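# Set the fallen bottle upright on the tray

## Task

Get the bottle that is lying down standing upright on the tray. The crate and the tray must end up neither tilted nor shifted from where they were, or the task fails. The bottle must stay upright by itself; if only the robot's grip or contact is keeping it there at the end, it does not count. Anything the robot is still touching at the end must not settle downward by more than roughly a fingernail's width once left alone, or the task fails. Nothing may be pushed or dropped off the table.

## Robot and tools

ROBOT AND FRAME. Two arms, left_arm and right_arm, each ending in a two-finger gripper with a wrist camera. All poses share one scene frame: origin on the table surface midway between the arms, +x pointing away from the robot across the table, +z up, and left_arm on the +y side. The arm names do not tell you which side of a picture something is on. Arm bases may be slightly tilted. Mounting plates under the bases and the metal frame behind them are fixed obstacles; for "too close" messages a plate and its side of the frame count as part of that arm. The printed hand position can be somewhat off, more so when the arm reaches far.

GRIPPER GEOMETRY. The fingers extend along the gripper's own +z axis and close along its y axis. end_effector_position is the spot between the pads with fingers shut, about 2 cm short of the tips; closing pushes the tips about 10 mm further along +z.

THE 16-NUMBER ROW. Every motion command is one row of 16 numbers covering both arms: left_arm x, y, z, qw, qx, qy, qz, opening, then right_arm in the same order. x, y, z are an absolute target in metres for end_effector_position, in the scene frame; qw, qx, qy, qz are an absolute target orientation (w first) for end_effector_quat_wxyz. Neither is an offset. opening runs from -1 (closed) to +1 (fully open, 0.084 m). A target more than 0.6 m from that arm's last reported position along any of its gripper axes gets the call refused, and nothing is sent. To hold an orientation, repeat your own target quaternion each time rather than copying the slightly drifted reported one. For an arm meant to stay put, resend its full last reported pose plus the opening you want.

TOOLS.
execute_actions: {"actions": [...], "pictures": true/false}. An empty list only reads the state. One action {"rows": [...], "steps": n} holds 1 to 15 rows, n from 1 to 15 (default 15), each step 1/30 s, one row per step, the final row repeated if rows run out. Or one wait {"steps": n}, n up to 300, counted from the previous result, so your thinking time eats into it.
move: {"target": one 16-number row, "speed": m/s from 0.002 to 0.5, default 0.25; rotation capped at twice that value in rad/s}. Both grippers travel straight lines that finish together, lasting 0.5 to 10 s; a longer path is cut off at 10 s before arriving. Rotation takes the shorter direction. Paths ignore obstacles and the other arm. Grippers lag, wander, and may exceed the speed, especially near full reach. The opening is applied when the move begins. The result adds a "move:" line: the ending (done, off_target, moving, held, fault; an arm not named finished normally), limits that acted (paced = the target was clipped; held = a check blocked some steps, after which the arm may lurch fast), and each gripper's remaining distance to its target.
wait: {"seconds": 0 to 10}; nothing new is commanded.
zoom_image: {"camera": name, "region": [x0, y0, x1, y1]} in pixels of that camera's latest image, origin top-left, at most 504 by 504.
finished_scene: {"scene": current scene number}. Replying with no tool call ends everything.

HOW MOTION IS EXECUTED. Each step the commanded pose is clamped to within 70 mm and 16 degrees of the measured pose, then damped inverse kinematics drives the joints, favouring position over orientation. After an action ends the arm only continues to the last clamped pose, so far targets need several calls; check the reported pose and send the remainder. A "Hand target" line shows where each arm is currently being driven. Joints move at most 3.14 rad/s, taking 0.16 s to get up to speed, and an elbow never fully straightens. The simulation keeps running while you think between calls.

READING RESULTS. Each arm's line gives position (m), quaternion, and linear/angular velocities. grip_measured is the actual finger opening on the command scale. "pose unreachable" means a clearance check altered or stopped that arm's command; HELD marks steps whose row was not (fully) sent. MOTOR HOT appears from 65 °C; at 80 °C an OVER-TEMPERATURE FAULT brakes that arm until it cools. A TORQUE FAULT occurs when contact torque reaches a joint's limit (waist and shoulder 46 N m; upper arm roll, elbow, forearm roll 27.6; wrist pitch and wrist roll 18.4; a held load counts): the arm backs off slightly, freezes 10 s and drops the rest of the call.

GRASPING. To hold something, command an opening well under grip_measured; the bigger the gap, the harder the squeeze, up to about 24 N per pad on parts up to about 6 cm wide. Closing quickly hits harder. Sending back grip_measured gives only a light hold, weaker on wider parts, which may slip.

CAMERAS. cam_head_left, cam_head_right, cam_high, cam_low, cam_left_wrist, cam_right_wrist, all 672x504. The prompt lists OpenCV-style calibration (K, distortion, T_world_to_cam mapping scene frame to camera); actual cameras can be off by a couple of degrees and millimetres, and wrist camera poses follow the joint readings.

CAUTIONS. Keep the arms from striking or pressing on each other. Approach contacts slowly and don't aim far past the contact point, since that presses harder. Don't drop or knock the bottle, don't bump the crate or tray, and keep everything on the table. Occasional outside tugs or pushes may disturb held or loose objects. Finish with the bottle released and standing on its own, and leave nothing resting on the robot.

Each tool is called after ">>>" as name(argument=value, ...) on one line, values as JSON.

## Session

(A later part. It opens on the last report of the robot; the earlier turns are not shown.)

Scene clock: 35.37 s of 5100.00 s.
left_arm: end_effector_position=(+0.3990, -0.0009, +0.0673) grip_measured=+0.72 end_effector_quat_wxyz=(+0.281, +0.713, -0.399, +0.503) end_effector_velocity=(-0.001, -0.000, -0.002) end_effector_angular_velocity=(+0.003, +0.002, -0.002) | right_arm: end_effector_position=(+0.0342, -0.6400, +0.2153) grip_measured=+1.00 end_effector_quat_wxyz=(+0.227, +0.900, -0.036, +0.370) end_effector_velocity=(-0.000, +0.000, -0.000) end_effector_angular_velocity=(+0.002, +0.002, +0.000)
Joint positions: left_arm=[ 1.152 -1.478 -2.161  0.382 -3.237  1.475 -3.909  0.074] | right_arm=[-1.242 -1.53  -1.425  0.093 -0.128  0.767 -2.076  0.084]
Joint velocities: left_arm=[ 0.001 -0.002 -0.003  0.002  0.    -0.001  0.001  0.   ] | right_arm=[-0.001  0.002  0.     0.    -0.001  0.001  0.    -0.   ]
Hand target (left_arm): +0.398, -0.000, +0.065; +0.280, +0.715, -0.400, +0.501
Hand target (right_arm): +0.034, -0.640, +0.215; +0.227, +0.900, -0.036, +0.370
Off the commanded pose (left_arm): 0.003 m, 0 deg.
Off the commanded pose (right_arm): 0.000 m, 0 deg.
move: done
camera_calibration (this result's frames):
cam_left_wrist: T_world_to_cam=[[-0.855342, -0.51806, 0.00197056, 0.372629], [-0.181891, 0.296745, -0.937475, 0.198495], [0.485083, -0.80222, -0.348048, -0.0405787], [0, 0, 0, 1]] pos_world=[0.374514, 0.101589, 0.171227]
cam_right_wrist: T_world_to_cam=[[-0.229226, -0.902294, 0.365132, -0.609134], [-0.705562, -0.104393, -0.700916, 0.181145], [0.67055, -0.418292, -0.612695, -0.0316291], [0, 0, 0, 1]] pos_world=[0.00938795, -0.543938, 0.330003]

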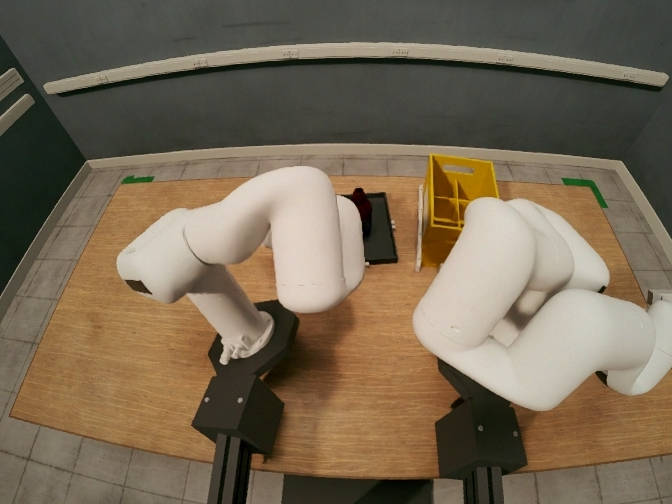

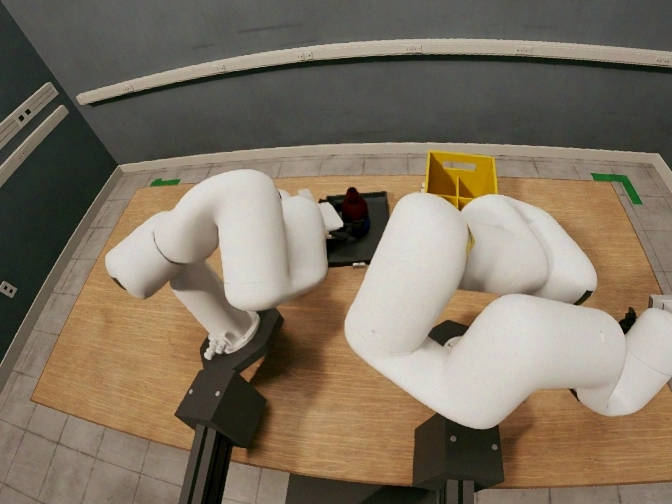

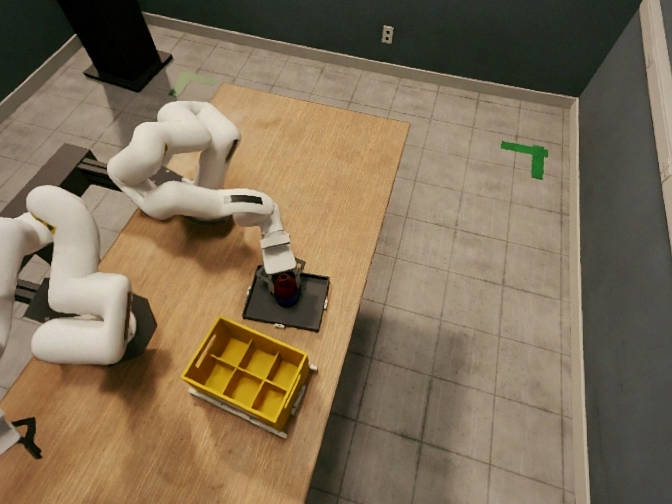

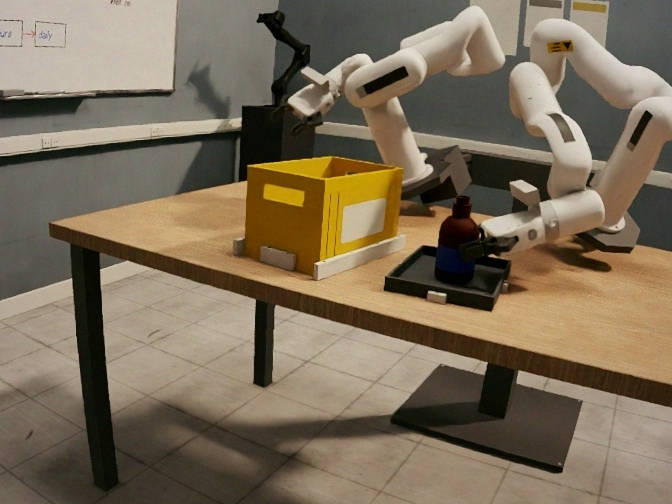

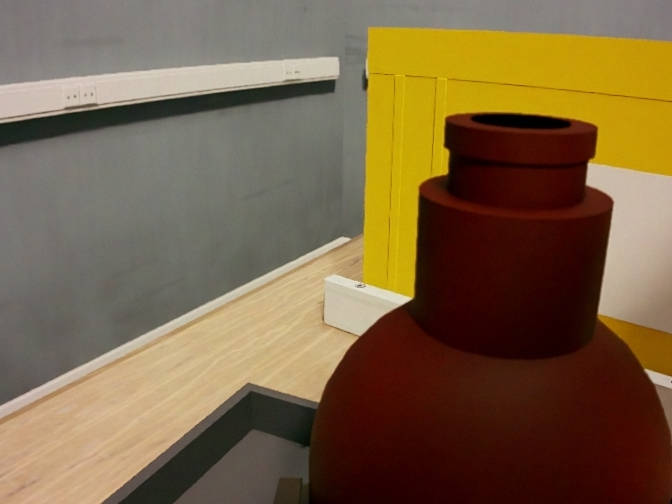

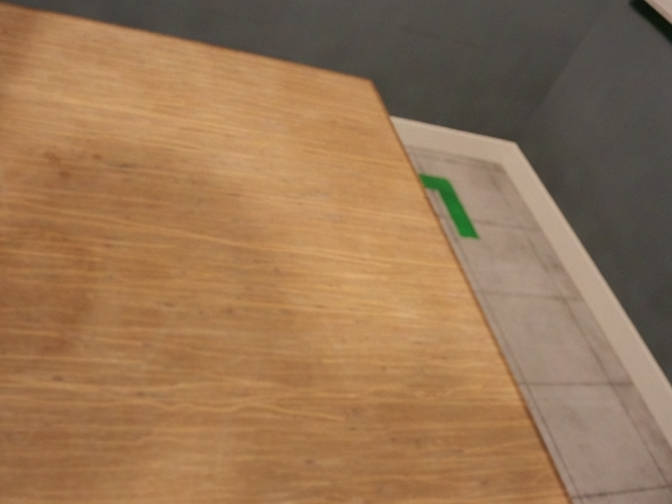

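Contact. Release and retreat.

>>> move(target=[0.398,0.0,0.068,0.280,0.715,-0.400,0.501,1,0.0342,-0.64,0.2153,0.227,0.9,-0.036,0.37,1], speed=0.01)

>>> move(target=[0.369,0.048,0.09,0.280,0.715,-0.400,0.501,1,0.0342,-0.64,0.2153,0.227,0.9,-0.036,0.37,1], speed=0.08)

Scene clock: 37.60 s of 5100.00 s.
left_arm: end_effector_position=(+0.3979, +0.0001, +0.0678) grip_measured=+1.00 end_effector_quat_wxyz=(+0.280, +0.715, -0.400, +0.501) end_effector_velocity=(+0.000, -0.000, +0.001) end_effector_angular_velocity=(-0.002, -0.003, -0.000) | right_arm: end_effector_position=(+0.0342, -0.6400, +0.2153) grip_measured=+1.00 end_effector_quat_wxyz=(+0.227, +0.900, -0.036, +0.370) end_effector_velocity=(+0.000, -0.000, +0.000) end_effector_angular_velocity=(-0.001, +0.000, +0.001)
Joint positions: left_arm=[ 1.144 -1.476 -2.158  0.376 -3.23   1.467 -3.914  0.084] | right_arm=[-1.242 -1.53  -1.425  0.093 -0.128  0.767 -2.076  0.084]
Joint velocities: left_arm=[-0.002  0.001  0.003 -0.001  0.     0.     0.001  0.   ] | right_arm=[ 0.    -0.001  0.    -0.001 -0.001 -0.001  0.     0.   ]
Hand target (left_arm): +0.398, +0.000, +0.068; +0.280, +0.715, -0.400, +0.501
Hand target (right_arm): +0.034, -0.640, +0.215; +0.227, +0.900, -0.036, +0.370
Off the commanded pose (left_arm): 0.000 m, 0 deg.
Off the commanded pose (right_arm): 0.000 m, 0 deg.
move: done
camera_calibration (this result's frames):
cam_left_wrist: T_world_to_cam=[[-0.85538, -0.517992, 0.00286665, 0.372165], [-0.185986, 0.301952, -0.935005, 0.199915], [0.48346, -0.800318, -0.354623, -0.037993], [0, 0, 0, 1]] pos_world=[0.373892, 0.102008, 0.172381]
cam_right_wrist: T_world_to_cam=[[-0.229227, -0.902294, 0.365132, -0.609134], [-0.705562, -0.104393, -0.700916, 0.181145], [0.67055, -0.418292, -0.612695, -0.0316291], [0, 0, 0, 1]] pos_world=[0.00938795, -0.543938, 0.330003]

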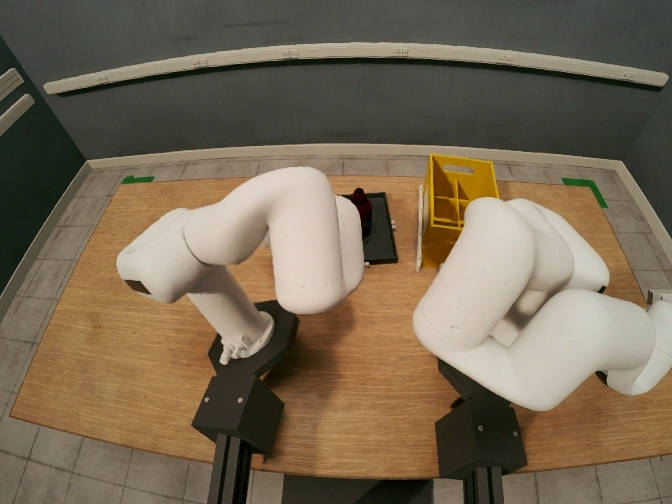

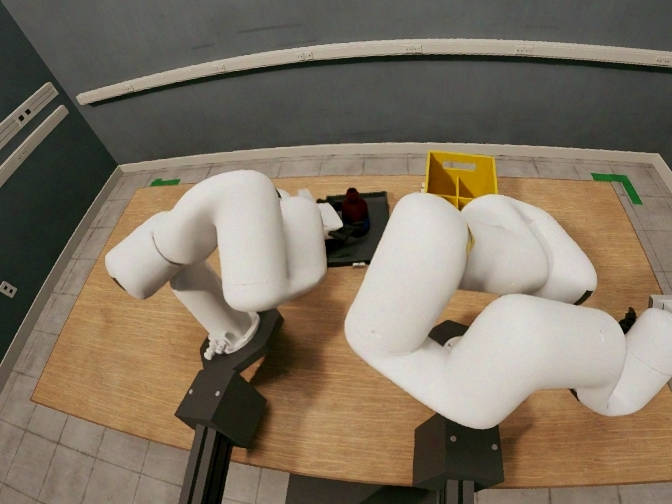

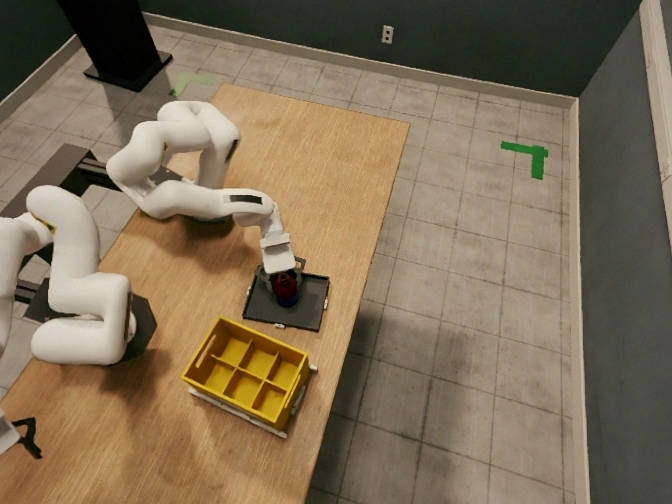

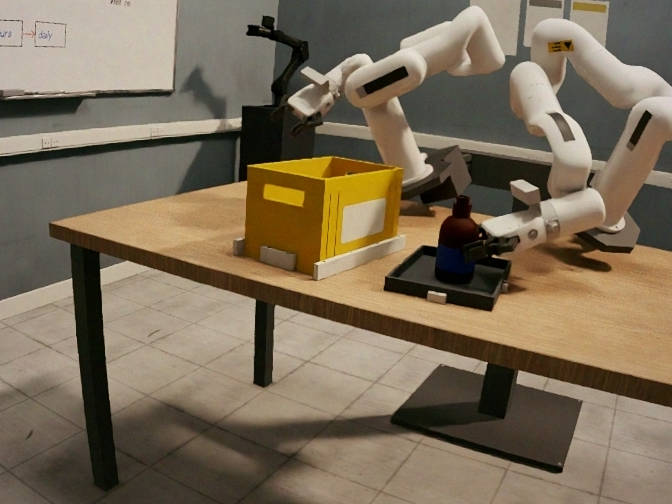

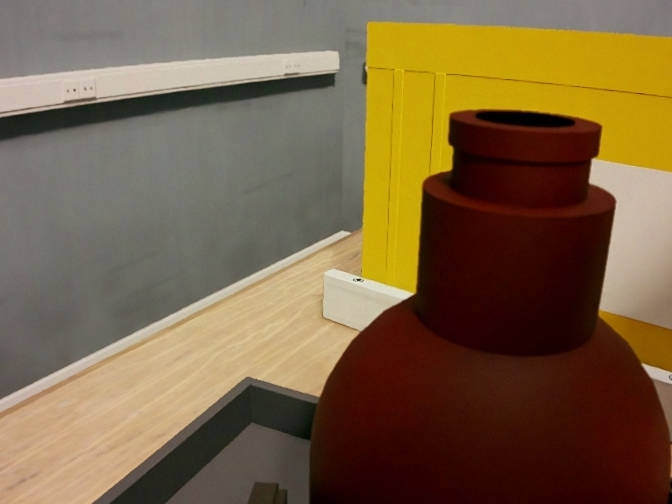

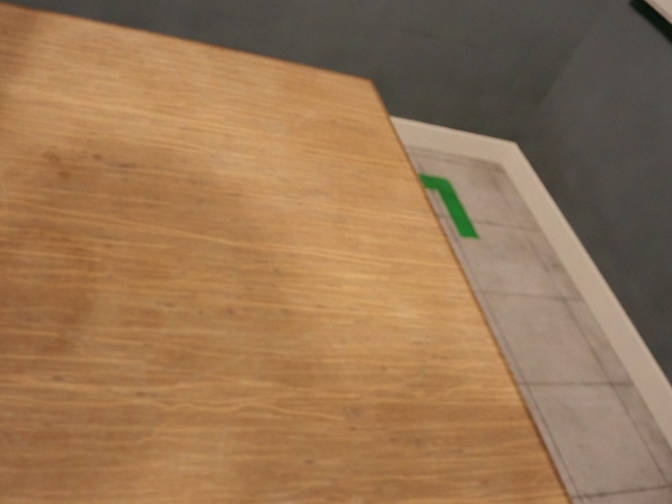

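Scene clock: 38.70 s of 5100.00 s.
left_arm: end_effector_position=(+0.3692, +0.0478, +0.0899) grip_measured=+1.00 end_effector_quat_wxyz=(+0.280, +0.715, -0.400, +0.501) end_effector_velocity=(-0.000, +0.002, -0.000) end_effector_angular_velocity=(+0.002, +0.000, +0.002) | right_arm: end_effector_position=(+0.0342, -0.6400, +0.2153) grip_measured=+1.00 end_effector_quat_wxyz=(+0.227, +0.900, -0.036, +0.370) end_effector_velocity=(+0.000, +0.000, -0.000) end_effector_angular_velocity=(+0.000, -0.000, +0.001)
Joint positions: left_arm=[ 1.069 -1.424 -2.169  0.182 -3.25   1.572 -3.917  0.084] | right_arm=[-1.242 -1.53  -1.425  0.093 -0.128  0.767 -2.076  0.084]
Joint velocities: left_arm=[ 0.001  0.001 -0.    -0.005  0.     0.002  0.001 -0.   ] | right_arm=[ 0.    -0.    -0.    -0.001 -0.     0.     0.    -0.   ]
Hand target (left_arm): +0.369, +0.048, +0.090; +0.280, +0.715, -0.400, +0.501
Hand target (right_arm): +0.034, -0.640, +0.215; +0.227, +0.900, -0.036, +0.370
Off the commanded pose (left_arm): 0.000 m, 0 deg.
Off the commanded pose (right_arm): 0.000 m, 0 deg.
move: done
camera_calibration (this result's frames):
cam_left_wrist: T_world_to_cam=[[-0.855607, -0.517617, 0.0030667, 0.372271], [-0.185753, 0.301504, -0.935196, 0.200793], [0.483149, -0.80073, -0.354118, 0.0220551], [0, 0, 0, 1]] pos_world=[0.345159, 0.149814, 0.194449]
cam_right_wrist: T_world_to_cam=[[-0.229226, -0.902294, 0.365132, -0.609134], [-0.705562, -0.104393, -0.700917, 0.181145], [0.67055, -0.418292, -0.612695, -0.0316291], [0, 0, 0, 1]] pos_world=[0.009388, -0.543938, 0.330003]

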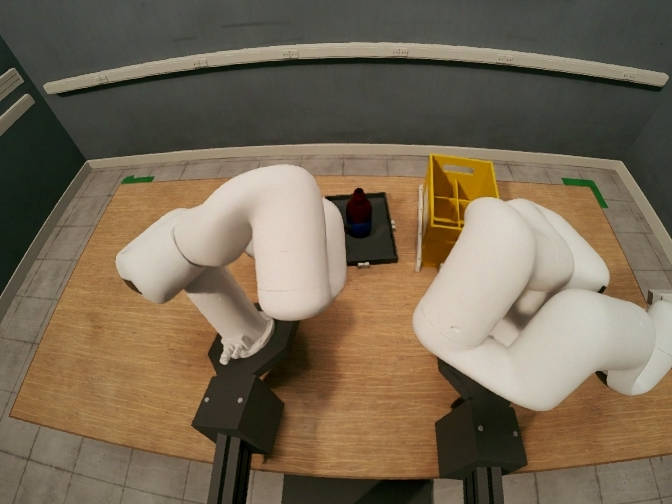

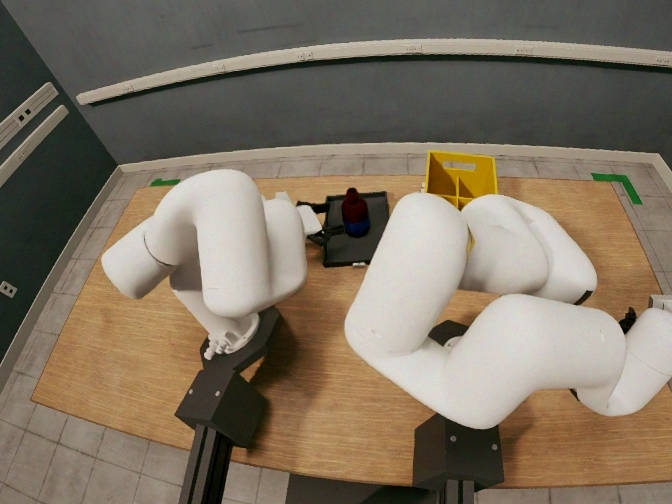

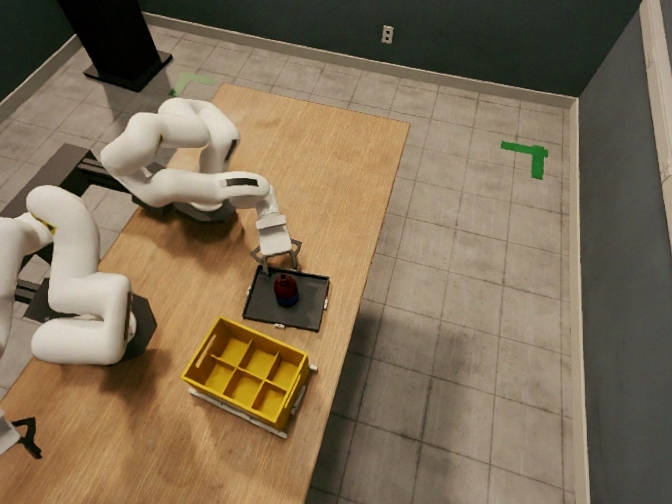

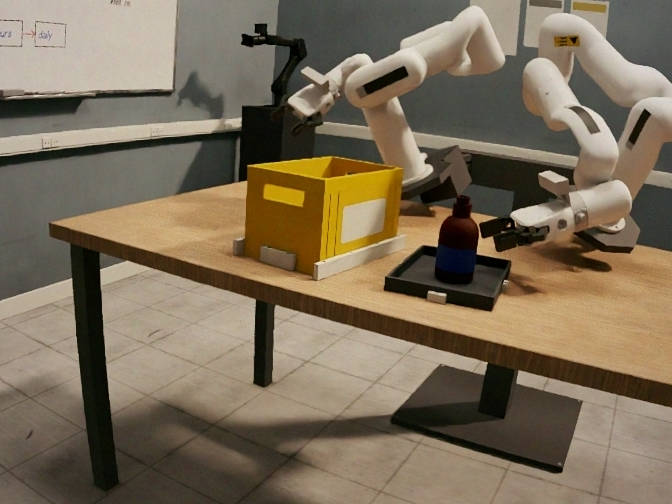

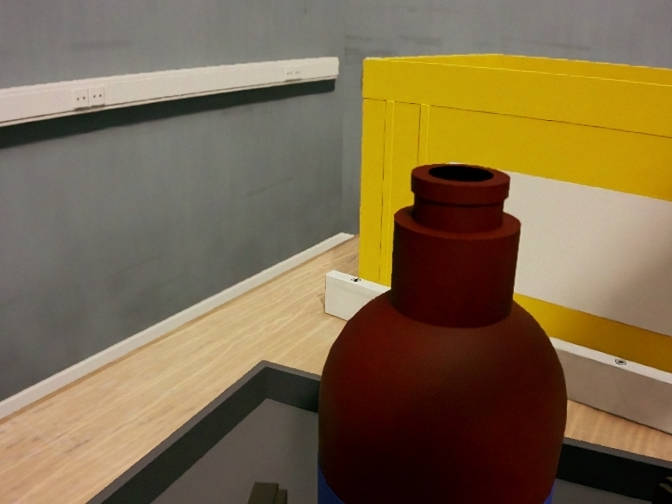

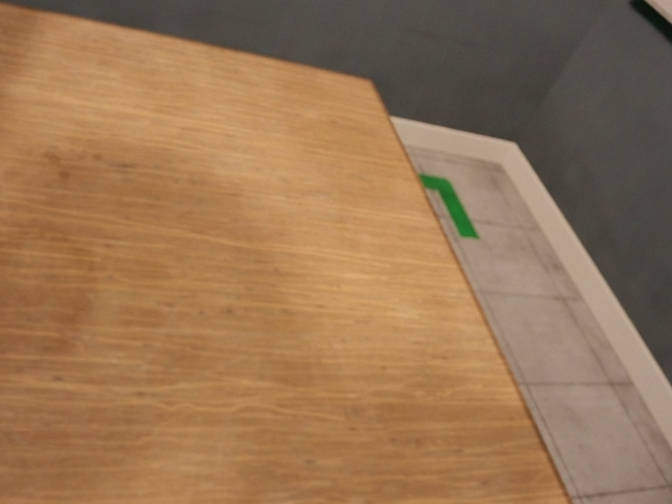

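>>> finished_scene(scene=1)

The scene is finished: the task was done.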